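## Task

Find the cardboard box whose shelf-edge label (just beneath it) reads lot 332 and place it on the desk. If no box in this storeroom carries 332, move the one labelled 777 to the desk instead. All other cardboard boxes must remain on their original shelves. The robot must not tip over or be left leaning, and the box must rest on the desk by itself at the end, not held there by the robot.

## Robot and tools

Robot: a Hello Robot Stretch 3 with a single arm. It has a two-wheel differential base (0.33 m long, 0.34 m wide), a lift that slides the arm up and down a mast, and a telescoping arm that reaches out of the robot's right side. The base cannot move sideways, so to shift the gripper forward or back you drive the base. Turns pivot about a point midway between the drive wheels, 0.05 m behind the front edge. With the arm retracted and wrist folded, a turn sweeps a 0.28 m radius; an unfolded level wrist reaches beyond that.

Frames: the base frame has its origin on the floor between the drive wheels, x forward, y left, z up. hand_pose is reported in it, at the point where closed fingertips meet. The odometry frame is the base frame where the scene began. base_odometry heading runs -3.142 to 3.142, positive to the left, and counts wheel slip as motion; turned_by_wheels and turned_by_imu give the turn since the previous result. base_tilt gives forward and right lean in degrees, each with a fixed bias of up to about 4 degrees.

execute_actions: argument actions is a list holding one action or none (empty just reports state and images). An action may contain base, joints, or both, plus optional contact_limits. base takes exactly one command: {"translate_m": d}, a relative drive of d metres from the current position, forward positive, range -1 to 1; or {"rotate_rad": d}, a relative turn on the spot, left (counter-clockwise) positive, range -3.2 to 3.2. joints is a set of absolute targets keyed by name: lift_m 0 to 1.1 (arm height); arm_m 0 to 0.52 (extension); wrist_yaw_rad -1.345 to 4.42 (0 along the arm, positive toward the robot's front, 3.0 folded over the base); wrist_pitch_rad -1.57 to 0.451 (0 level, negative tips fingertips down); wrist_roll_rad -2.911 to 2.911 (0 fingers side by side); gripper_m -0.089 to 0.179 (larger is wider; actual fingertip gap is smaller than the value, by about 0.007 near closed and 0.025 wide open, and zero under 0.007); head_pan_rad -3.953 to 1.73 (0 forward, positive left, -1.57 looks along the arm); head_tilt_rad -1.53 to 0.419 (negative looks down). Unlisted joints or base may keep pushing toward an earlier target. Any unknown key or out-of-range number rejects the whole call. Each action is capped at 15 s. contact_limits currently accepts only arm_m: a motor_effort percentage (1 to 100) at which the arm motion halts with contact_stop; lower is gentler but too low stops immediately. cameras picks which images come back: head_camera, nav_camera, wrist_camera, or all (default); [] returns none. If a call reports a stop, later motion calls in the same reply are skipped.

wait: seconds 0 to 10; commands nothing and returns state and images. zoom_image: camera plus region [x0, y0, x1, y1] in pixels of that camera's latest full image, at most 504 by 504; useful for reading lot labels. finished_scene: scene number; ends it irreversibly and reports success, then the next task appears.

Result lines: joint_positions; base_status and joint_status (done, off_target meaning it stopped short and may still push, contact_stop, time_out, torque_fault); on_its_own describes uncommanded joints, where "held at" is the held target, not the position; motor_effort in percent with the peak in brackets, positive toward higher values, with sizable fixed errors; contact_limits in force, default and max. lidar_m: 12 distances from the base origin, 30-degree sectors starting straight ahead and going counter-clockwise (4th left, 7th behind, 10th right), in a plane 0.17 m high, "-" for nothing seen; it misses glass, thin legs and tabletops, and the robot can block sectors 5, 6, 9, 10 when the lift is low. wrist_depth_mm and head_depth_mm: 7x7 grids of median depth in mm (head image sent sideways).

Cameras: head_camera and nav_camera ride on the pan/tilt head; wrist_camera is on the gripper. Calibration is given as OpenCV K, distortion and T_world_to_cam from the base frame; expect small errors, larger for the wrist camera.

Speed: full base speed only when stowed (lift_m under 0.30, arm_m under 0.03, wrist_yaw_rad above 2.54); otherwise slow. The simulation keeps running while you compose replies, holding the last command.

Gripping: command gripper_m below the box width to grip (lower squeezes harder); open at least 0.02 above the contact value to release. Neither reading nor done status confirms a grasp; check images or effort. Too hard a squeeze triggers a stall guard that weakens grip; send a new value to re-squeeze.

Stops and slack: arm and lift halt on firm contact and go slack until commanded again; a slack lift can sag under load or be pushed up by closing fingertips on a surface. Base, wrist and head have no contact stop. Prolonged strain on a wrist servo turns it off for 10 s.

Self-collision: fold or unfold the wrist only with lift_m 0.32 to 0.95, wrist_pitch_rad -0.4 and roll near 0; once folded the lift may go down to 0.25. With yaw below -0.4, keep pitch at -0.5 or lower.

Avoid: pushing the arm into rigid objects with the gripper above about 0.45 m, repeated pushes after a contact_stop, driving while gripping or hooking something fixed, and snagging furniture (especially reversing); these can tip the robot. If tilted, reverse in small steps, free the gripper and lower lift to about 0.2. Avoid drops, slams and knocking other boxes off shelves; loose objects may occasionally be nudged by outside forces.

Each tool is called as a command line: name --argument value for each argument, lists and objects as JSON in quotes; but a table of rows of numbers goes row by row, as --pt "numbers of a row", without its own name.

## Session

I'll start by checking the current state and images.

execute_actions --actions '[]'

Scene clock: 0.00 s.
base_odometry: x=+0.000 y=+0.000 heading=+0.000 (m, m, rad; odometry frame)
turned_by_wheels: +0.000 (rad since the last result)
turned_by_imu: +0.000 (rad since the last result)
base_tilt: forward=-1.6 right=+0.3 (deg)
lidar_m: 1.78 0.98 1.18 1.46 2.99 1.13 0.73 0.67 0.68 0.84 1.77 1.79
head_depth_mm: 1887 2012 2010 2018 2020 1989 1948 / 1891 2213 2266 2267 2250 2226 2067 / 1906 2089 2109 2155 2181 2223 2053 / 1841 1928 1958 1980 1997 2046 1985 / 1755 1770 1799 1832 1846 1875 1854 / 1630 1663 1675 1694 1707 1711 1007 / 1532 1553 1566 1579 1597 1310 911
base_status: not commanded
joint_positions: lift_m=+0.488 arm_m=-0.002 wrist_yaw_rad=+2.909 wrist_pitch_rad=-0.379 wrist_roll_rad=+0.008 gripper_m=+0.037 head_pan_rad=+0.018 head_tilt_rad=+0.010
joint_status: not commanded
motor_effort: left_wheel=-1 right_wheel=+0 lift_m=+30 arm_m=+0 wrist_yaw_rad=+0 wrist_pitch_rad=+4 wrist_roll_rad=+0 gripper_m=+1 head_pan_rad=+0 head_tilt_rad=+2 (%)
hand_pose: x=+0.0316 y=+0.0796 z=+0.5095 quat_wxyz=(+0.213, +0.708, +0.051, +0.672) (m; base frame)
wrist_depth_mm: - - - - - - - / - - - - - - - / - - - - - - - / - - - - - - - / 916 - 960 917 916 939 939 / 778 - 731 773 799 782 779 / 679 695 693 671 698 706 707
pictures: head_camera (sideways: a quarter turn clockwise sets it upright), nav_camera (sideways: a quarter turn counterclockwise sets it upright), wrist_camera
Images, in order (width x height): head_camera 896x504, nav_camera 672x504, wrist_camera 644x364.

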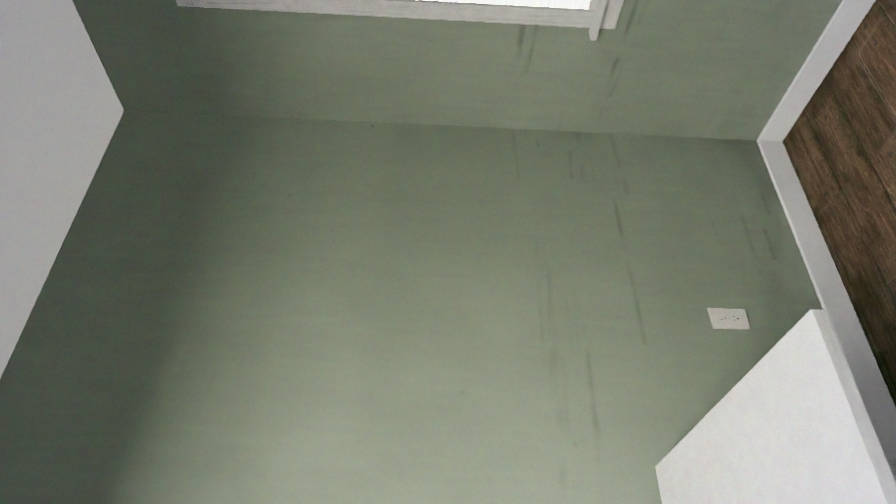

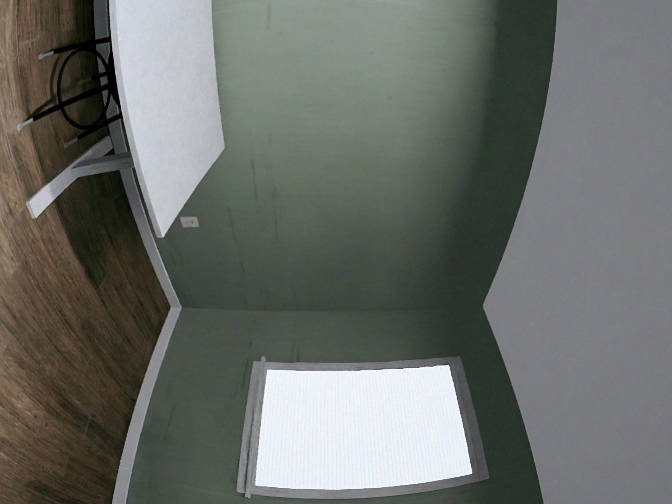

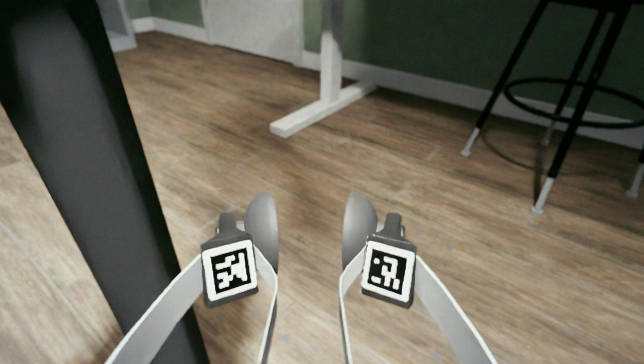

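execute_actions --actions '[{"joints": {"head_pan_rad": 1.3, "head_tilt_rad": -0.3}}]' --cameras '["head_camera", "nav_camera"]'

execute_actions --actions '[{"joints": {"head_pan_rad": -1.5, "head_tilt_rad": -0.3}}]' --cameras '["head_camera", "nav_camera"]'

execute_actions --actions '[{"joints": {"head_pan_rad": -2.8, "head_tilt_rad": -0.3}}]' --cameras '["head_camera", "nav_camera"]'

execute_actions --actions '[{"joints": {"head_pan_rad": -3.9, "head_tilt_rad": -0.3}}]' --cameras '["head_camera", "nav_camera"]'

Scene clock: 3.83 s.
base_odometry: x=+0.000 y=+0.000 heading=+0.000 (m, m, rad; odometry frame)
turned_by_wheels: +0.000 (rad since the last result)
turned_by_imu: +0.001 (rad since the last result)
base_tilt: forward=-1.5 right=+0.3 (deg)
lidar_m: 1.78 0.98 1.18 1.46 2.99 1.13 0.73 0.67 0.68 0.84 1.77 1.78
head_depth_mm: 1417 1498 1572 1615 1135 1709 1452 / 1517 1598 1680 1708 1133 1772 1440 / 1628 1723 1811 1771 1190 1813 1436 / 1759 1871 1978 1985 1325 1715 1435 / 1886 1997 2147 2243 2236 1814 1428 / 2057 2204 2356 2572 2452 1810 1428 / 2280 2457 2690 2976 2423 1805 1416
base_status: not commanded
joint_positions: lift_m=+0.488 arm_m=-0.002 wrist_yaw_rad=+2.909 wrist_pitch_rad=-0.379 wrist_roll_rad=+0.008 gripper_m=+0.037 head_pan_rad=+1.293 head_tilt_rad=-0.296
joint_status: all done
motor_effort: left_wheel=-1(1) right_wheel=+0(1) lift_m=+30(30) arm_m=+0(0) wrist_yaw_rad=+0(1) wrist_pitch_rad=+5(5) wrist_roll_rad=+0(0) gripper_m=+0(0) head_pan_rad=+4(58) head_tilt_rad=-3(20) (%)
hand_pose: x=+0.0316 y=+0.0796 z=+0.5095 quat_wxyz=(+0.213, +0.708, +0.051, +0.672) (m; base frame)
wrist_depth_mm: - - - - - - - / - - - - - - - / - - - - - - - / - - - - - - - / 963 - 956 944 921 936 931 / 784 - 747 786 808 810 801 / 680 669 683 676 679 675 699
pictures: head_camera (sideways: a quarter turn clockwise sets it upright), nav_camera (sideways: a quarter turn counterclockwise sets it upright)
camera_calibration (this result's frames):
head_camera: T_world_to_cam=[[-0.0448893, -0.31537, -0.947906, 1.25712], [-0.973248, 0.227827, -0.029709, 0.0481614], [0.225328, 0.921215, -0.31716, 0.369179], [0, 0, 0, 1]] pos_world=[0.0201179, 0.0453928, 1.31015]
nav_camera: T_world_to_cam=[[0.0700348, 0.263676, 0.962065, -1.21028], [0.956048, -0.293015, 0.0107108, 0.034673], [0.284724, 0.91903, -0.272608, 0.311611], [0, 0, 0, 1]] pos_world=[-0.0371104, 0.0429018, 1.24895]
Images, in order (width x height): head_camera 896x504, nav_camera 672x504.

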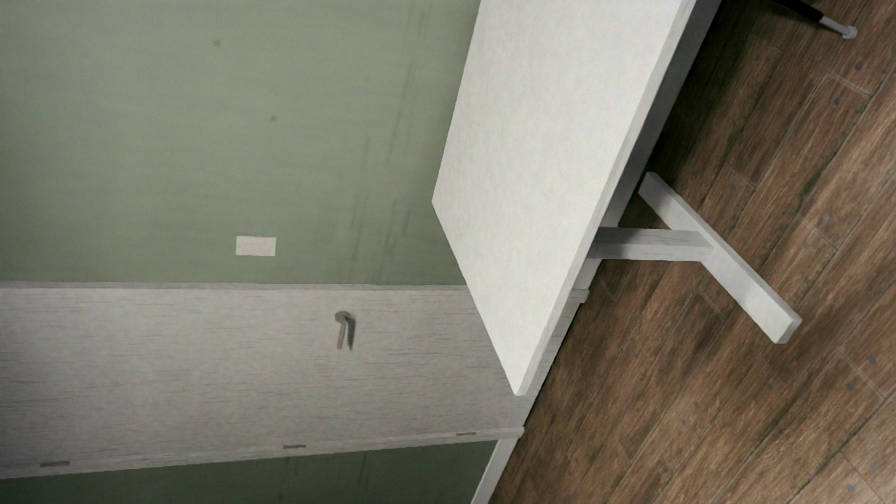

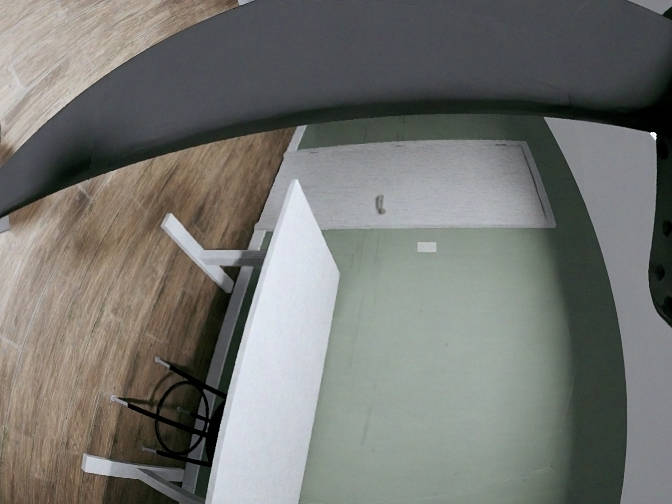

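Scene clock: 5.67 s.
base_odometry: x=+0.000 y=+0.000 heading=+0.000 (m, m, rad; odometry frame)
turned_by_wheels: +0.000 (rad since the last result)
turned_by_imu: +0.000 (rad since the last result)
base_tilt: forward=-1.6 right=+0.3 (deg)
lidar_m: 1.78 0.98 1.18 1.46 2.99 1.13 0.73 0.67 0.68 0.84 1.77 1.78
head_depth_mm: 716 743 775 806 842 878 916 / 807 838 878 918 962 1015 1070 / 1903 2020 2184 2370 2363 1688 1297 / 1765 1910 2036 2167 2319 1812 1434 / 1668 1767 1892 2046 2171 1813 1430 / 1569 1669 1777 1904 2019 1809 1421 / 1490 1576 1675 1775 1891 1800 1414
base_status: not commanded
joint_positions: lift_m=+0.488 arm_m=-0.002 wrist_yaw_rad=+2.909 wrist_pitch_rad=-0.379 wrist_roll_rad=+0.008 gripper_m=+0.037 head_pan_rad=-1.493 head_tilt_rad=-0.296
joint_status: all done
motor_effort: left_wheel=-1(1) right_wheel=+0(0) lift_m=+30(30) arm_m=+0(0) wrist_yaw_rad=+1(1) wrist_pitch_rad=+5(5) wrist_roll_rad=+0(0) gripper_m=+0(0) head_pan_rad=-5(58) head_tilt_rad=-2(2) (%)
hand_pose: x=+0.0316 y=+0.0796 z=+0.5095 quat_wxyz=(+0.213, +0.708, +0.051, +0.672) (m; base frame)
wrist_depth_mm: - - - - - - - / - - - - - - - / - - - - - - - / - - - - - - - / 902 - 950 910 915 933 921 / 763 - 733 775 780 800 808 / 674 676 671 683 673 700 690
pictures: head_camera (sideways: a quarter turn clockwise sets it upright), nav_camera (sideways: a quarter turn counterclockwise sets it upright)
camera_calibration (this result's frames):
head_camera: T_world_to_cam=[[-0.0678723, 0.311459, -0.947832, 1.25717], [0.991622, 0.125715, -0.0296977, 0.036161], [0.109907, -0.941907, -0.317382, 0.370172], [0, 0, 0, 1]] pos_world=[0.00878407, -0.047434, 1.31014]
nav_camera: T_world_to_cam=[[0.026285, -0.271776, 0.962002, -1.20993], [-0.998223, -0.0586151, 0.0107153, 0.0465882], [0.0534757, -0.960574, -0.272834, 0.313315], [0, 0, 0, 1]] pos_world=[0.0615537, -0.0251369, 1.24894]
Images, in order (width x height): head_camera 896x504, nav_camera 672x504.

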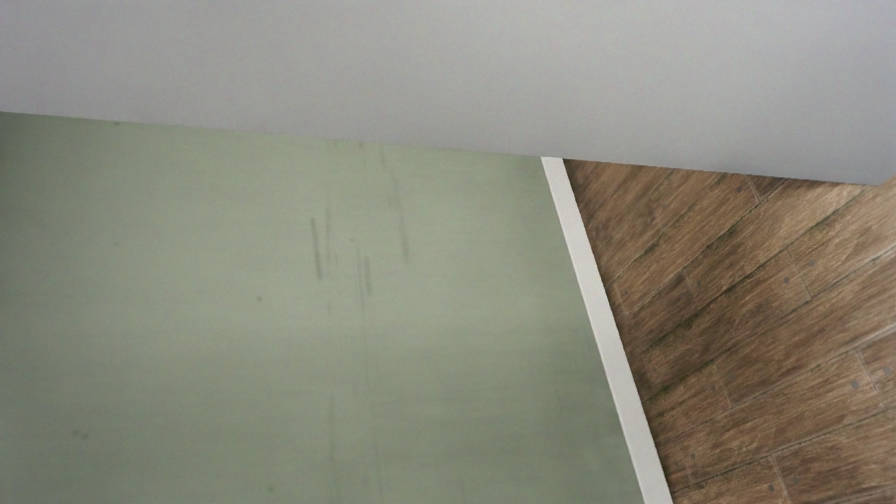

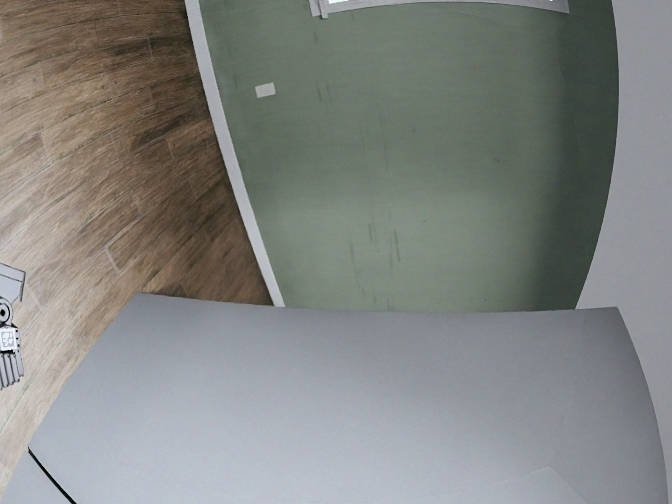

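Scene clock: 6.87 s.
base_odometry: x=+0.000 y=+0.000 heading=+0.000 (m, m, rad; odometry frame)
turned_by_wheels: +0.000 (rad since the last result)
turned_by_imu: +0.000 (rad since the last result)
base_tilt: forward=-1.6 right=+0.3 (deg)
lidar_m: 1.78 0.98 1.18 1.45 2.99 1.13 0.73 0.67 0.68 0.84 1.77 1.79
head_depth_mm: 627 673 726 788 860 949 1053 / 609 650 699 756 823 901 1000 / 590 628 676 728 787 861 951 / 587 625 667 714 770 838 924 / 555 591 629 677 730 790 866 / 540 574 612 653 704 763 829 / 524 559 592 633 679 734 796
base_status: not commanded
joint_positions: lift_m=+0.488 arm_m=-0.002 wrist_yaw_rad=+2.909 wrist_pitch_rad=-0.379 wrist_roll_rad=+0.008 gripper_m=+0.037 head_pan_rad=-2.793 head_tilt_rad=-0.296
joint_status: all done
motor_effort: left_wheel=-1(1) right_wheel=+0(0) lift_m=+30(30) arm_m=+0(0) wrist_yaw_rad=+0(1) wrist_pitch_rad=+5(4) wrist_roll_rad=+0(0) gripper_m=+0(0) head_pan_rad=-5(57) head_tilt_rad=-2(2) (%)
hand_pose: x=+0.0316 y=+0.0796 z=+0.5095 quat_wxyz=(+0.213, +0.708, +0.051, +0.672) (m; base frame)
wrist_depth_mm: - - - - - - - / - - - - - - - / - - - - - - - / - - - - - - - / 923 - 955 931 933 946 956 / 771 - 761 797 812 787 806 / 670 662 673 685 685 692 692
pictures: head_camera (sideways: a quarter turn clockwise sets it upright), nav_camera (sideways: a quarter turn counterclockwise sets it upright)
camera_calibration (this result's frames):
head_camera: T_world_to_cam=[[0.281974, 0.148722, -0.947825, 1.25502], [0.386394, -0.921855, -0.0296966, 0.0398514], [-0.878174, -0.35786, -0.317405, 0.376229], [0, 0, 0, 1]] pos_world=[-0.0388876, -0.015275, 1.31014]
nav_camera: T_world_to_cam=[[-0.254862, -0.0980353, 0.961995, -1.20821], [-0.323505, 0.946166, 0.0107158, 0.0424718], [-0.911257, -0.308479, -0.272857, 0.31923], [0, 0, 0, 1]] pos_world=[-0.0032857, -0.0601566, 1.24894]
Images, in order (width x height): head_camera 896x504, nav_camera 672x504.

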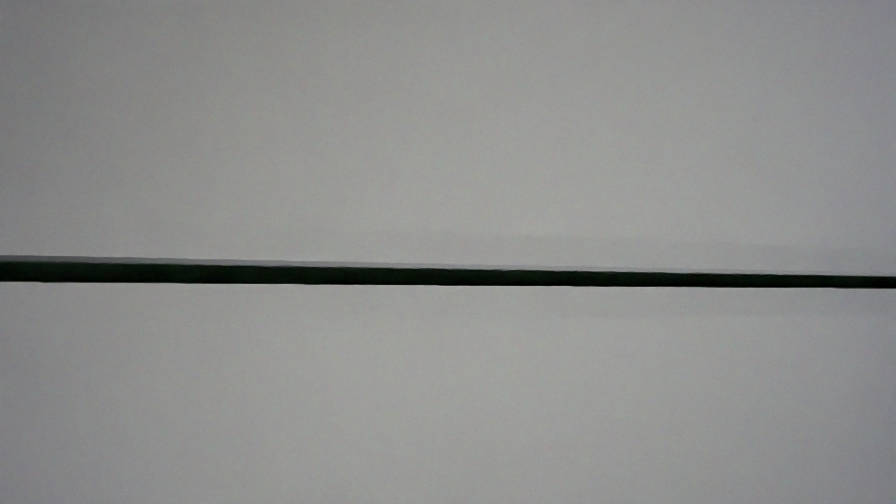

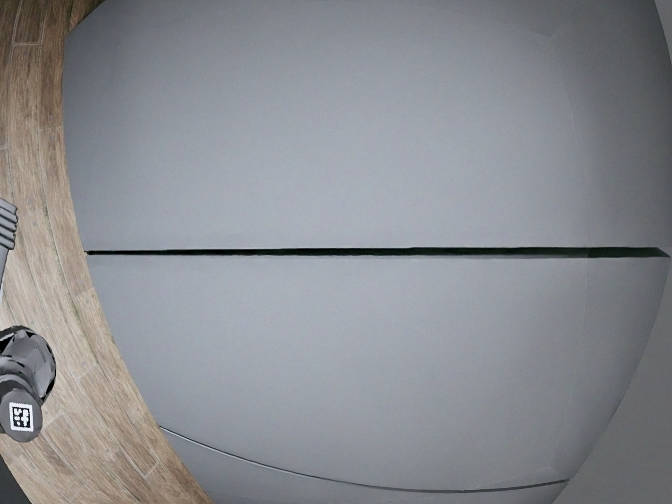

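Scene clock: 8.00 s.
base_odometry: x=+0.000 y=+0.000 heading=+0.000 (m, m, rad; odometry frame)
turned_by_wheels: +0.000 (rad since the last result)
turned_by_imu: +0.000 (rad since the last result)
base_tilt: forward=-1.6 right=+0.3 (deg)
lidar_m: 1.78 0.98 1.18 1.45 2.99 1.13 0.73 0.67 0.68 0.84 1.77 1.79
head_depth_mm: - - - - - - - / 2491 2649 2840 - - - - / 2541 2694 2893 3011 2501 1837 1457 / 2552 2717 2876 3100 2472 1822 1428 / 2060 2149 2271 2408 2340 1821 1422 / 1515 1571 1650 1726 1803 1731 1419 / 1199 1247 1290 1338 1378 1442 1372
base_status: not commanded
joint_positions: lift_m=+0.488 arm_m=-0.002 wrist_yaw_rad=+2.909 wrist_pitch_rad=-0.379 wrist_roll_rad=+0.008 gripper_m=+0.037 head_pan_rad=-3.893 head_tilt_rad=-0.296
joint_status: all done
motor_effort: left_wheel=-1(1) right_wheel=+0(0) lift_m=+30(30) arm_m=+0(0) wrist_yaw_rad=-1(1) wrist_pitch_rad=+5(5) wrist_roll_rad=+0(0) gripper_m=+0(0) head_pan_rad=-5(57) head_tilt_rad=-2(2) (%)
hand_pose: x=+0.0316 y=+0.0796 z=+0.5095 quat_wxyz=(+0.213, +0.708, +0.051, +0.672) (m; base frame)
wrist_depth_mm: - - - - - - - / - - - - - - - / - - - - - - - / - - - - - - - / 929 - 995 932 935 947 958 / 778 - 753 793 797 796 787 / 674 676 675 685 673 683 695
pictures: head_camera (sideways: a quarter turn clockwise sets it upright), nav_camera (sideways: a quarter turn counterclockwise sets it upright)
camera_calibration (this result's frames):
head_camera: T_world_to_cam=[[0.260454, -0.183846, -0.947821, 1.25515], [-0.646296, -0.762509, -0.029696, 0.04615], [-0.717263, 0.620307, -0.317417, 0.375264], [0, 0, 0, 1]] pos_world=[-0.0279195, 0.0331646, 1.31014]
nav_camera: T_world_to_cam=[[-0.202984, 0.182675, 0.961992, -1.20852], [0.696488, 0.717489, 0.0107161, 0.0362495], [-0.68826, 0.672191, -0.272869, 0.317886], [0, 0, 0, 1]] pos_world=[-0.0517687, -0.0189227, 1.24894]
Images, in order (width x height): head_camera 896x504, nav_camera 672x504.

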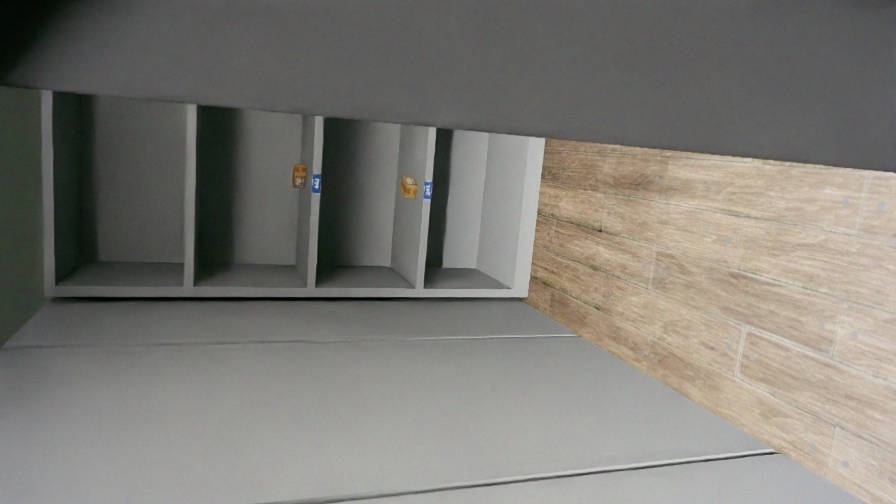

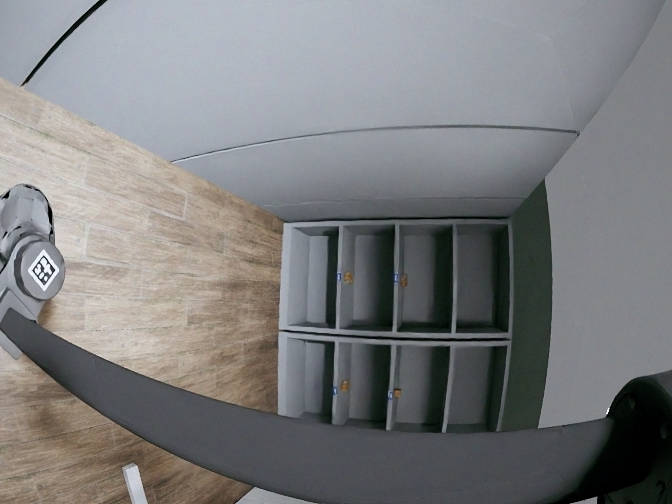

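zoom_image --camera "head_camera" --region '[270, 140, 460, 230]'

zoom_image --camera "nav_camera" --region '[300, 250, 440, 420]'

Region (270, 140, 460, 230) of head_camera's 896x504 image, scaled by 2.653, with more detail than that image has; it fills the top 239 rows of this view, and the rest is white.

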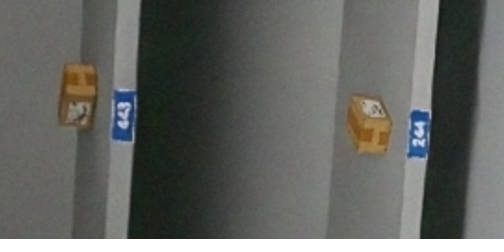

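Region (300, 250, 440, 420) of nav_camera's 672x504 image, scaled by 2.965, with more detail than that image has; it fills the left 415 columns of this view, and the rest is white.

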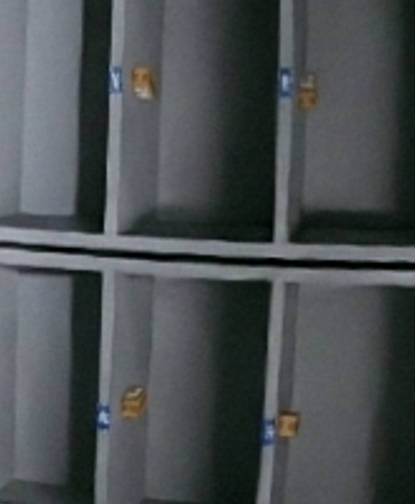

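execute_actions --actions '[{"base": {"rotate_rad": -0.91}, "joints": {"lift_m": 0.26, "head_pan_rad": -3.4, "head_tilt_rad": -0.2}}]' --cameras '["head_camera", "nav_camera"]'

Scene clock: 19.27 s.
base_odometry: x=+0.000 y=+0.000 heading=-0.910 (m, m, rad; odometry frame)
turned_by_wheels: -0.910 (rad since the last result)
turned_by_imu: -0.917 (rad since the last result)
base_tilt: forward=-1.6 right=+0.3 (deg)
lidar_m: 1.78 1.83 1.24 0.98 1.44 2.26 2.55 0.97 0.70 0.67 0.69 0.94
head_depth_mm: 2676 2716 2758 2789 2671 2064 1563 / 2851 3011 3144 3288 2957 2049 1544 / 2797 2885 3009 3084 2919 2008 1552 / 2708 2838 2965 3103 2818 2032 1540 / 2616 2529 2849 2987 2714 1996 1544 / 2563 2654 2821 2947 2683 1988 1526 / 2468 2559 2741 2886 2664 1986 1524
base_status: done
joint_positions: lift_m=+0.260 arm_m=-0.002 wrist_yaw_rad=+2.909 wrist_pitch_rad=-0.380 wrist_roll_rad=+0.008 gripper_m=+0.037 head_pan_rad=-3.407 head_tilt_rad=-0.211
joint_status: all done
motor_effort: left_wheel=+2(8) right_wheel=-2(8) lift_m=+21(28) arm_m=+0(0) wrist_yaw_rad=-1(1) wrist_pitch_rad=+5(5) wrist_roll_rad=+0(0) gripper_m=+1(1) head_pan_rad=+5(42) head_tilt_rad=+4(14) (%)
hand_pose: x=+0.0316 y=+0.0795 z=+0.2816 quat_wxyz=(+0.214, +0.708, +0.051, +0.671) (m; base frame)
wrist_depth_mm: - - - - - - - / - - - - - - - / - 888 890 910 921 948 921 / 682 721 707 707 726 721 730 / 569 - 610 579 587 579 591 / 500 - - 487 497 501 507 / - - - 439 430 436 438
pictures: head_camera (sideways: a quarter turn clockwise sets it upright), nav_camera (sideways: a quarter turn counterclockwise sets it upright)
camera_calibration (this result's frames):
head_camera: T_world_to_cam=[[0.237185, -0.0195241, -0.971268, 1.28592], [-0.218195, -0.975324, -0.0336778, 0.048726], [-0.946644, 0.219914, -0.235592, 0.270166], [0, 0, 0, 1]] pos_world=[-0.0386184, 0.0132169, 1.31427]
nav_camera: T_world_to_cam=[[-0.1848, 0.0450417, 0.981743, -1.23445], [0.281804, 0.95943, 0.00902779, 0.0409759], [-0.941507, 0.278327, -0.189995, 0.211564], [0, 0, 0, 1]] pos_world=[-0.0404849, -0.0425957, 1.25174]
Images, in order (width x height): head_camera 896x504, nav_camera 672x504.

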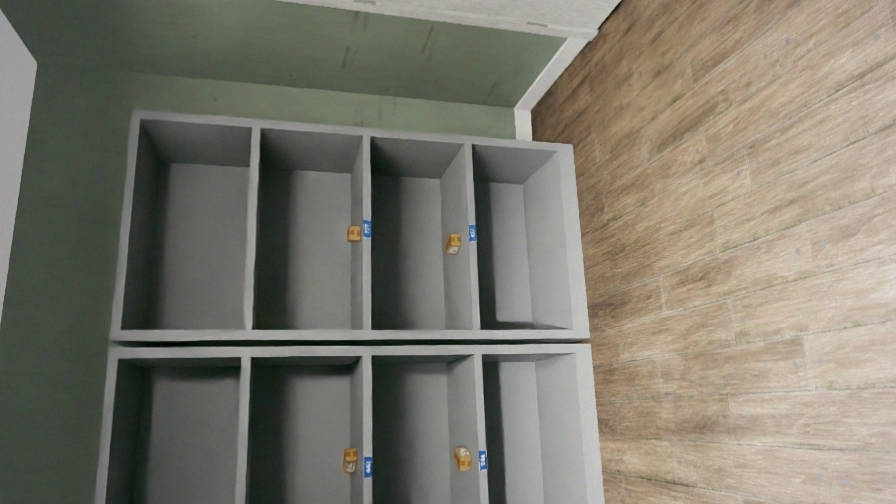

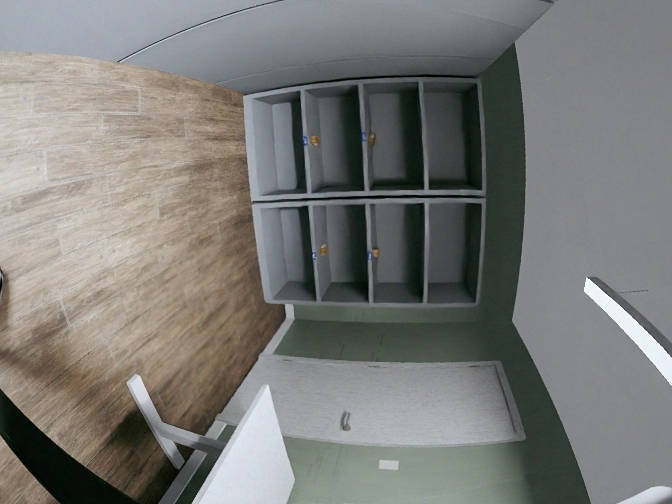

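zoom_image --camera "head_camera" --region '[330, 200, 500, 280]'

Region (330, 200, 500, 280) of head_camera's 896x504 image, scaled by 2.965, with more detail than that image has; it fills the top 237 rows of this view, and the rest is white.

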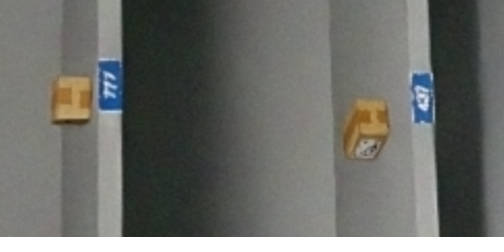

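execute_actions --actions '[{"base": {"translate_m": 1.0}, "joints": {"head_pan_rad": -1.6, "head_tilt_rad": -0.3}}]' --cameras '["head_camera", "nav_camera"]'

Scene clock: 30.27 s.
base_odometry: x=+0.614 y=-0.789 heading=-0.910 (m, m, rad; odometry frame)
turned_by_wheels: +0.000 (rad since the last result)
turned_by_imu: -0.006 (rad since the last result)
base_tilt: forward=-1.6 right=+0.4 (deg)
lidar_m: 0.77 0.79 1.06 1.65 1.38 1.39 2.79 0.95 0.70 0.95 1.11 0.80
head_depth_mm: 701 695 693 685 720 765 837 / 1785 1866 1005 989 978 966 951 / 1815 1940 2072 2211 2341 1819 1395 / 1807 1916 2060 2220 2337 1818 1433 / 1809 1926 2050 2200 2353 1814 1420 / 1790 1903 2048 2201 2329 1816 1416 / 1791 1902 2055 2166 2283 1791 1416
base_status: done
joint_positions: lift_m=+0.260 arm_m=-0.002 wrist_yaw_rad=+2.909 wrist_pitch_rad=-0.381 wrist_roll_rad=+0.008 gripper_m=+0.037 head_pan_rad=-1.607 head_tilt_rad=-0.296
joint_status: all done
motor_effort: left_wheel=+2(14) right_wheel=-3(8) lift_m=+21(21) arm_m=+0(0) wrist_yaw_rad=-1(1) wrist_pitch_rad=+5(5) wrist_roll_rad=+0(0) gripper_m=+0(0) head_pan_rad=+6(59) head_tilt_rad=-2(12) (%)
hand_pose: x=+0.0316 y=+0.0794 z=+0.2815 quat_wxyz=(+0.214, +0.708, +0.052, +0.671) (m; base frame)
wrist_depth_mm: - - - - - 974 765 / - - - - - - 759 / - 901 908 928 925 926 753 / 680 726 706 711 708 735 727 / 573 - 598 589 596 585 590 / 490 - - 486 493 505 502 / - - - 440 433 432 440
pictures: head_camera (sideways: a quarter turn clockwise sets it upright), nav_camera (sideways: a quarter turn counterclockwise sets it upright)
camera_calibration (this result's frames):
head_camera: T_world_to_cam=[[-0.0319399, 0.317334, -0.947776, 1.25687], [0.999488, 0.0119273, -0.0296891, 0.0361017], [0.00188299, -0.948239, -0.317553, 0.371053], [0, 0, 0, 1]] pos_world=[0.00336242, -0.0474324, 1.31013]
nav_camera: T_world_to_cam=[[-0.00485555, -0.273174, 0.961952, -1.20968], [-0.998402, 0.0554914, 0.0107188, 0.0465847], [-0.0563082, -0.960363, -0.273006, 0.31421], [0, 0, 0, 1]] pos_world=[0.0583292, -0.0312815, 1.24893]
Images, in order (width x height): head_camera 896x504, nav_camera 672x504.

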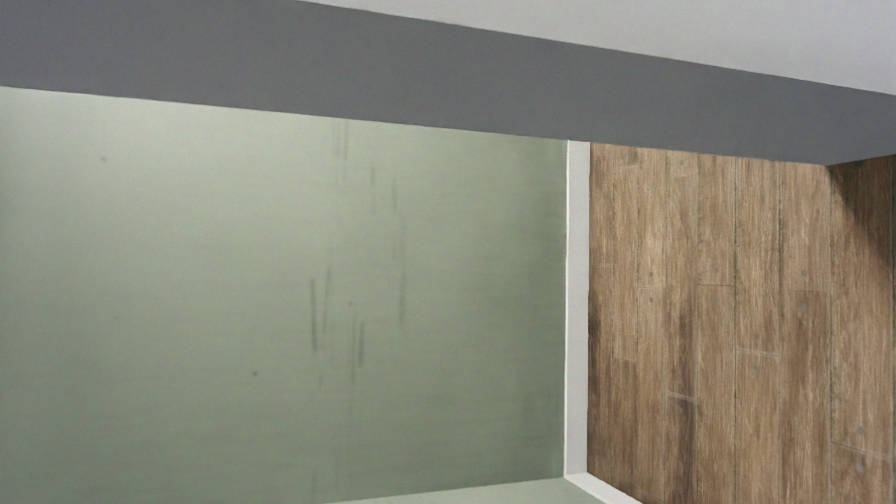

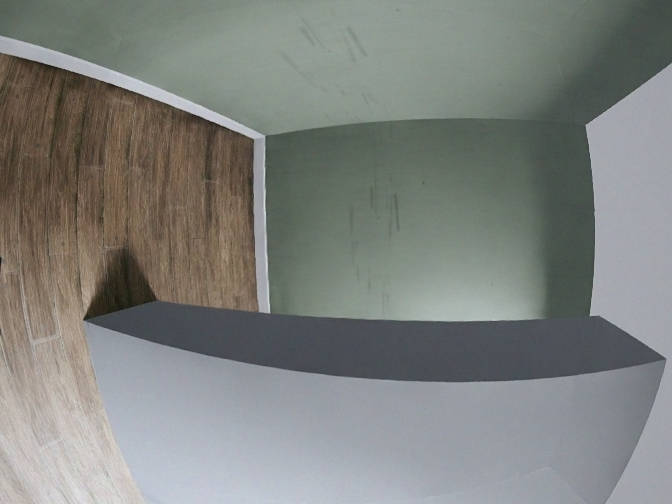

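execute_actions --actions '[{"base": {"rotate_rad": -1.38}, "joints": {"head_pan_rad": -0.6, "head_tilt_rad": -0.5}}]' --cameras '["nav_camera"]'

execute_actions --actions '[{"base": {"translate_m": 1.0}, "joints": {"head_pan_rad": -1.4, "head_tilt_rad": -0.3}}]' --cameras '["head_camera", "nav_camera"]'

Scene clock: 37.17 s.
base_odometry: x=+0.614 y=-0.789 heading=-2.290 (m, m, rad; odometry frame)
turned_by_wheels: -1.380 (rad since the last result)
turned_by_imu: -1.387 (rad since the last result)
base_tilt: forward=-1.6 right=+0.3 (deg)
lidar_m: 1.85 0.95 0.77 0.77 0.85 1.33 1.65 1.34 2.19 1.59 0.81 0.70
head_depth_mm: 643 717 808 933 1102 1342 1251 / 613 681 767 872 1016 1217 1255 / 585 648 726 822 946 1120 1235 / 564 623 690 778 890 1036 1192 / 666 748 850 996 1187 1386 1247 / 1702 1905 2133 2284 1892 1490 1247 / 1707 1869 2053 2221 1877 1493 1247
base_status: done
joint_positions: lift_m=+0.260 arm_m=-0.002 wrist_yaw_rad=+2.909 wrist_pitch_rad=-0.381 wrist_roll_rad=+0.008 gripper_m=+0.037 head_pan_rad=-0.607 head_tilt_rad=-0.494
joint_status: all done
motor_effort: left_wheel=+2(13) right_wheel=-3(13) lift_m=+22(21) arm_m=+0(0) wrist_yaw_rad=+0(1) wrist_pitch_rad=+5(5) wrist_roll_rad=+0(0) gripper_m=+1(0) head_pan_rad=+5(56) head_tilt_rad=-2(16) (%)
hand_pose: x=+0.0316 y=+0.0794 z=+0.2815 quat_wxyz=(+0.214, +0.708, +0.052, +0.671) (m; base frame)
wrist_depth_mm: - 743 760 768 788 791 810 / - 797 835 832 845 852 886 / - 815 878 874 883 919 914 / 692 717 724 718 722 742 723 / 568 - 591 584 593 584 589 / 479 - - 489 496 494 501 / - - - 440 433 434 430
pictures: nav_camera (sideways: a quarter turn counterclockwise sets it upright)
camera_calibration (this result's frames):
nav_camera: T_world_to_cam=[[0.377871, -0.256364, 0.889658, -1.11765], [-0.584226, -0.811465, 0.0143114, 0.0393844], [0.718257, -0.525169, -0.456404, 0.548154], [0, 0, 0, 1]] pos_world=[0.0516232, 0.0333068, 1.24394]
Images, in order (width x height): nav_camera 672x504.

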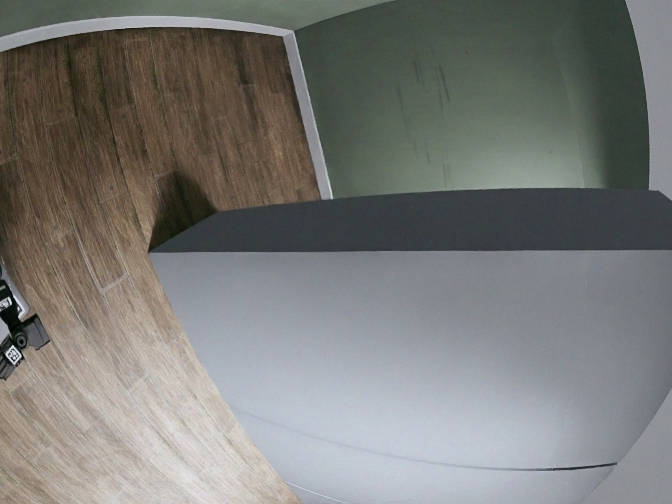

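Scene clock: 42.17 s.
base_odometry: x=-0.045 y=-1.542 heading=-2.290 (m, m, rad; odometry frame)
turned_by_wheels: +0.000 (rad since the last result)
turned_by_imu: -0.006 (rad since the last result)
base_tilt: forward=-1.6 right=+0.3 (deg)
lidar_m: 1.13 0.75 0.61 0.60 0.66 1.03 2.33 0.52 0.43 0.42 1.40 1.14
head_depth_mm: 315 334 354 378 404 434 469 / 326 347 369 394 423 457 496 / 3186 3295 389 417 444 481 524 / 2633 2871 3057 3278 2424 1769 1409 / 2120 2239 2365 2529 2419 1786 1414 / 1750 1835 1947 2048 2098 1766 1405 / 1491 1564 1627 1707 1786 1734 1409
base_status: done
joint_positions: lift_m=+0.260 arm_m=-0.002 wrist_yaw_rad=+2.909 wrist_pitch_rad=-0.381 wrist_roll_rad=+0.008 gripper_m=+0.037 head_pan_rad=-1.393 head_tilt_rad=-0.310
joint_status: all done
motor_effort: left_wheel=+3(14) right_wheel=-3(9) lift_m=+21(21) arm_m=+0(0) wrist_yaw_rad=+0(1) wrist_pitch_rad=+5(5) wrist_roll_rad=+0(0) gripper_m=+1(0) head_pan_rad=-4(55) head_tilt_rad=+4(19) (%)
hand_pose: x=+0.0316 y=+0.0794 z=+0.2815 quat_wxyz=(+0.214, +0.708, +0.052, +0.671) (m; base frame)
wrist_depth_mm: - 577 595 600 622 640 648 / - 634 633 658 674 698 705 / - 695 703 712 740 759 770 / 684 708 721 718 720 715 728 / 569 - 611 585 578 587 591 / 487 - - 492 504 492 501 / - - - 439 434 432 438
pictures: head_camera (sideways: a quarter turn clockwise sets it upright), nav_camera (sideways: a quarter turn counterclockwise sets it upright)
camera_calibration (this result's frames):
head_camera: T_world_to_cam=[[-0.100875, 0.315937, -0.943402, 1.25158], [0.974084, 0.224315, -0.0290347, 0.0354042], [0.202446, -0.921882, -0.330377, 0.38652], [0, 0, 0, 1]] pos_world=[0.0135174, -0.0470375, 1.30947]
nav_camera: T_world_to_cam=[[0.055575, -0.280791, 0.958158, -1.20509], [-0.987385, -0.157956, 0.0109806, 0.0461769], [0.148264, -0.946682, -0.286028, 0.329909], [0, 0, 0, 1]] pos_world=[0.0636536, -0.0187659, 1.24852]
Images, in order (width x height): head_camera 896x504, nav_camera 672x504.

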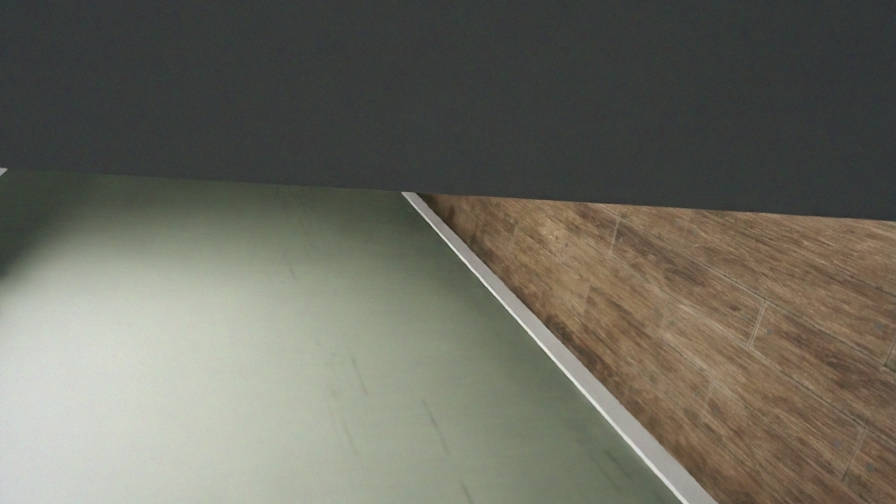

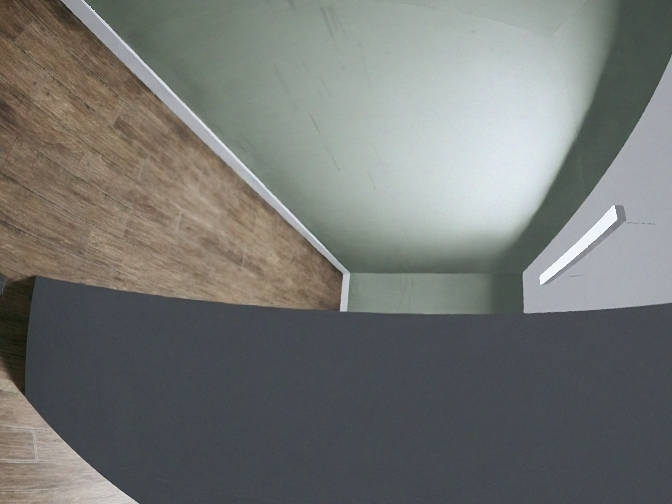

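execute_actions --actions '[{"base": {"translate_m": 0.7}, "joints": {"head_pan_rad": -2.1, "head_tilt_rad": -0.3}}]' --cameras '["head_camera", "nav_camera"]'

Scene clock: 47.40 s.
base_odometry: x=-0.505 y=-2.069 heading=-2.289 (m, m, rad; odometry frame)
turned_by_wheels: +0.000 (rad since the last result)
turned_by_imu: -0.004 (rad since the last result)
base_tilt: forward=-1.6 right=+0.3 (deg)
lidar_m: 0.44 0.48 0.50 0.49 0.54 0.84 3.03 0.79 1.53 1.08 0.54 0.44
head_depth_mm: 1374 1450 1522 1018 1454 1065 975 / 1343 1454 1535 1661 1447 1526 1336 / 1297 1391 1468 1624 1601 1685 1412 / 2104 2217 2347 2055 2102 1782 1405 / 2142 2978 2983 2875 2423 1773 1418 / 3579 3848 - 3734 2389 1769 1406 / 3561 3738 3990 3649 2385 1762 1407
base_status: done
joint_positions: lift_m=+0.260 arm_m=-0.002 wrist_yaw_rad=+2.909 wrist_pitch_rad=-0.381 wrist_roll_rad=+0.008 gripper_m=+0.037 head_pan_rad=-2.093 head_tilt_rad=-0.309
joint_status: all done
motor_effort: left_wheel=+3(14) right_wheel=-4(9) lift_m=+21(22) arm_m=+0(0) wrist_yaw_rad=+0(1) wrist_pitch_rad=+5(6) wrist_roll_rad=+0(0) gripper_m=+1(1) head_pan_rad=-4(52) head_tilt_rad=+3(2) (%)
hand_pose: x=+0.0316 y=+0.0794 z=+0.2815 quat_wxyz=(+0.214, +0.708, +0.052, +0.671) (m; base frame)
wrist_depth_mm: - 483 491 505 512 520 482 / - 522 539 557 557 574 490 / - 583 584 597 611 636 497 / 599 617 619 647 665 659 505 / 574 - 598 584 599 598 495 / 489 - - 497 497 507 478 / - - - 433 432 436 436
pictures: head_camera (sideways: a quarter turn clockwise sets it upright), nav_camera (sideways: a quarter turn counterclockwise sets it upright)
camera_calibration (this result's frames):
head_camera: T_world_to_cam=[[0.126127, 0.30613, -0.943598, 1.25045], [0.889478, -0.456052, -0.0290635, 0.0359578], [-0.439227, -0.835644, -0.329816, 0.389704], [0, 0, 0, 1]] pos_world=[-0.0185307, -0.0407485, 1.3095]
nav_camera: T_world_to_cam=[[-0.138123, -0.250058, 0.958328, -1.20413], [-0.856902, 0.515362, 0.0109692, 0.0453958], [-0.496629, -0.819679, -0.285458, 0.333102], [0, 0, 0, 1]] pos_world=[0.0380097, -0.0514603, 1.24854]
Images, in order (width x height): head_camera 896x504, nav_camera 672x504.

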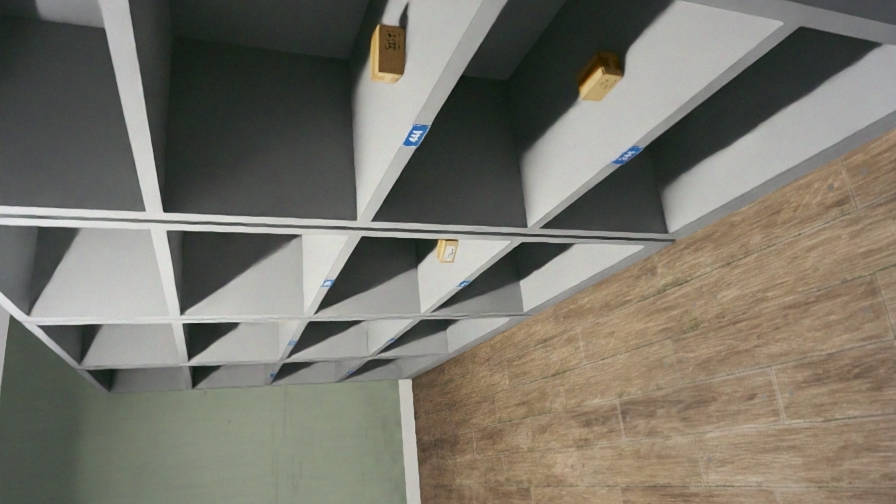

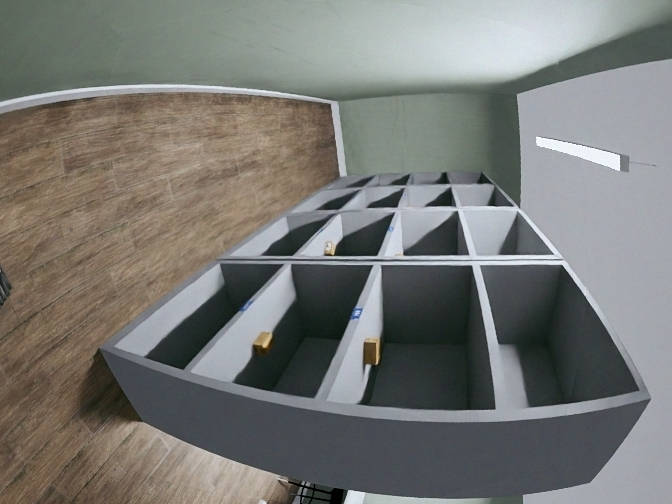

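zoom_image --camera "head_camera" --region '[380, 100, 680, 200]'

zoom_image --camera "head_camera" --region '[300, 260, 490, 310]'

Region (380, 100, 680, 200) of head_camera's 896x504 image, scaled by 1.680, with more detail than that image has.

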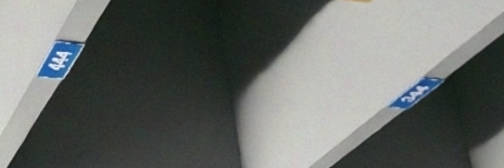

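Region (300, 260, 490, 310) of head_camera's 896x504 image, scaled by 2.653, with more detail than that image has; it fills the top 133 rows of this view, and the rest is white.

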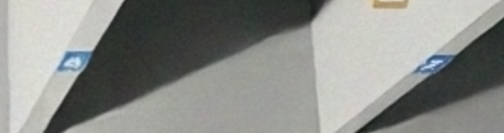

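execute_actions --actions '[{"base": {"rotate_rad": -1.725}, "joints": {"head_pan_rad": -0.5, "head_tilt_rad": -0.3}}]' --cameras '[]'

execute_actions --actions '[{"base": {"translate_m": 1.0}, "joints": {"head_pan_rad": -0.45, "head_tilt_rad": -0.35}}]' --cameras '["head_camera", "nav_camera"]'

Scene clock: 54.03 s.
base_odometry: x=-0.505 y=-2.069 heading=+2.269 (m, m, rad; odometry frame)
turned_by_wheels: -1.725 (rad since the last result)
turned_by_imu: -1.732 (rad since the last result)
base_tilt: forward=-1.5 right=+0.3 (deg)
lidar_m: 1.73 0.62 0.45 0.44 0.45 0.51 0.49 0.51 0.70 1.89 0.79 1.46
head_depth_mm: 1170 1082 717 757 817 908 1039 / 1346 1413 1477 1016 1458 1024 1012 / 1390 1502 1588 1719 1368 1517 1342 / 1327 1424 1504 1657 1611 1691 1412 / 1329 1415 1512 1638 1778 1797 1409 / 2024 2165 2327 2526 2425 1762 1408 / 3454 3024 3878 3405 2411 1767 1403
base_status: done
joint_positions: lift_m=+0.260 arm_m=-0.002 wrist_yaw_rad=+2.909 wrist_pitch_rad=-0.381 wrist_roll_rad=+0.008 gripper_m=+0.037 head_pan_rad=-0.507 head_tilt_rad=-0.309
joint_status: all done
motor_effort: left_wheel=+2(14) right_wheel=-4(11) lift_m=+21(22) arm_m=+0(0) wrist_yaw_rad=+0(1) wrist_pitch_rad=+6(5) wrist_roll_rad=+0(0) gripper_m=+0(0) head_pan_rad=+4(58) head_tilt_rad=+4(4) (%)
hand_pose: x=+0.0316 y=+0.0794 z=+0.2815 quat_wxyz=(+0.214, +0.708, +0.052, +0.671) (m; base frame)
wrist_depth_mm: - 411 436 458 498 527 584 / - 449 476 503 536 582 649 / - 488 505 549 602 657 697 / 486 522 552 588 640 699 726 / 520 - 567 593 599 596 597 / 488 - - 497 504 496 490 / - - - 435 433 429 434
pictures: none
No camera images: the call's "cameras" was empty. Leave "cameras" out to get every camera's image.

Scene clock: 59.03 s.
base_odometry: x=-1.148 y=-1.303 heading=+2.269 (m, m, rad; odometry frame)
turned_by_wheels: +0.000 (rad since the last result)
turned_by_imu: -0.006 (rad since the last result)
base_tilt: forward=-1.6 right=+0.3 (deg)
lidar_m: 1.80 0.64 0.46 0.44 0.46 0.62 1.50 1.56 0.72 1.03 0.70 1.44
head_depth_mm: 962 1288 1318 912 1317 848 884 / 1301 1440 1477 1071 1363 1106 1304 / 1267 1399 1456 1657 1367 1571 1341 / 1221 1332 1419 1559 1662 1665 1368 / 2016 2194 2302 2335 2185 1697 1372 / 2007 2816 2886 2978 2264 1701 1369 / 2709 2852 3067 3183 2259 1683 1370
base_status: done
joint_positions: lift_m=+0.260 arm_m=-0.002 wrist_yaw_rad=+2.909 wrist_pitch_rad=-0.381 wrist_roll_rad=+0.008 gripper_m=+0.037 head_pan_rad=-0.457 head_tilt_rad=-0.346
joint_status: all done
motor_effort: left_wheel=+2(14) right_wheel=-3(9) lift_m=+21(22) arm_m=+0(0) wrist_yaw_rad=+0(0) wrist_pitch_rad=+6(5) wrist_roll_rad=+0(0) gripper_m=-1(0) head_pan_rad=+5(13) head_tilt_rad=-2(5) (%)
hand_pose: x=+0.0316 y=+0.0794 z=+0.2815 quat_wxyz=(+0.214, +0.708, +0.052, +0.671) (m; base frame)
wrist_depth_mm: - 421 444 471 504 554 584 / - 456 482 519 568 606 642 / - 491 536 558 627 672 724 / 490 539 561 604 652 683 727 / 522 - 577 582 595 586 599 / 486 - - 499 495 497 502 / - - - 434 424 429 436
pictures: head_camera (sideways: a quarter turn clockwise sets it upright), nav_camera (sideways: a quarter turn counterclockwise sets it upright)
camera_calibration (this result's frames):
head_camera: T_world_to_cam=[[-0.344712, 0.121202, -0.930851, 1.23669], [0.396281, 0.917725, -0.027258, 0.0366144], [0.850961, -0.378275, -0.364381, 0.426816], [0, 0, 0, 1]] pos_world=[0.0485868, -0.0220365, 1.30769]
nav_camera: T_world_to_cam=[[0.290052, -0.137074, 0.947143, -1.19213], [-0.458143, -0.888802, 0.0116709, 0.0420503], [0.840223, -0.437312, -0.320598, 0.370681], [0, 0, 0, 1]] pos_world=[0.0535915, 0.0360676, 1.24747]
Images, in order (width x height): head_camera 896x504, nav_camera 672x504.

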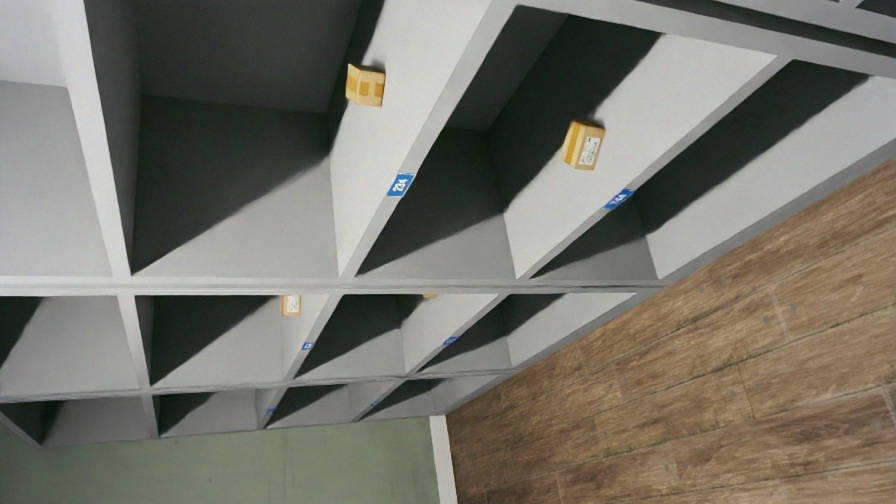

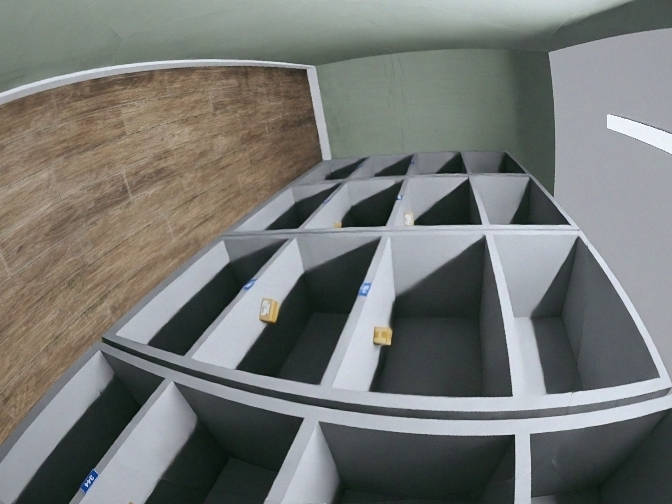

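zoom_image --camera "head_camera" --region '[370, 150, 670, 240]'

zoom_image --camera "head_camera" --region '[285, 325, 335, 365]'

zoom_image --camera "head_camera" --region '[425, 325, 475, 365]'

Region (370, 150, 670, 240) of head_camera's 896x504 image, scaled by 1.680, with more detail than that image has; it fills the top 151 rows of this view, and the rest is white.

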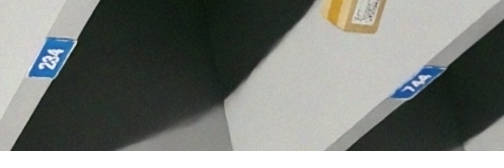

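Region (285, 325, 335, 365) of head_camera's 896x504 image, scaled by 10.080, with more detail than that image has; it fills the top 403 rows of this view, and the rest is white.

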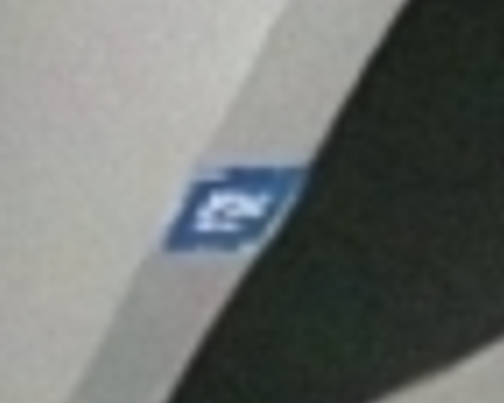

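Region (425, 325, 475, 365) of head_camera's 896x504 image, scaled by 10.080, with more detail than that image has; it fills the top 403 rows of this view, and the rest is white.

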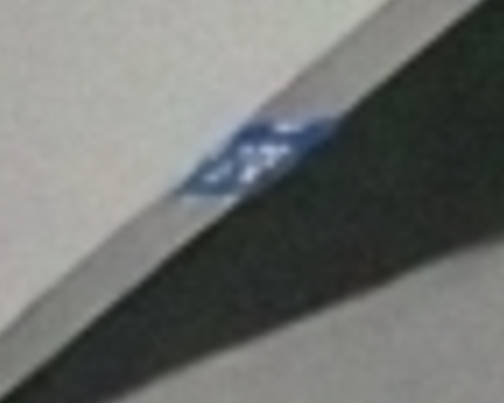

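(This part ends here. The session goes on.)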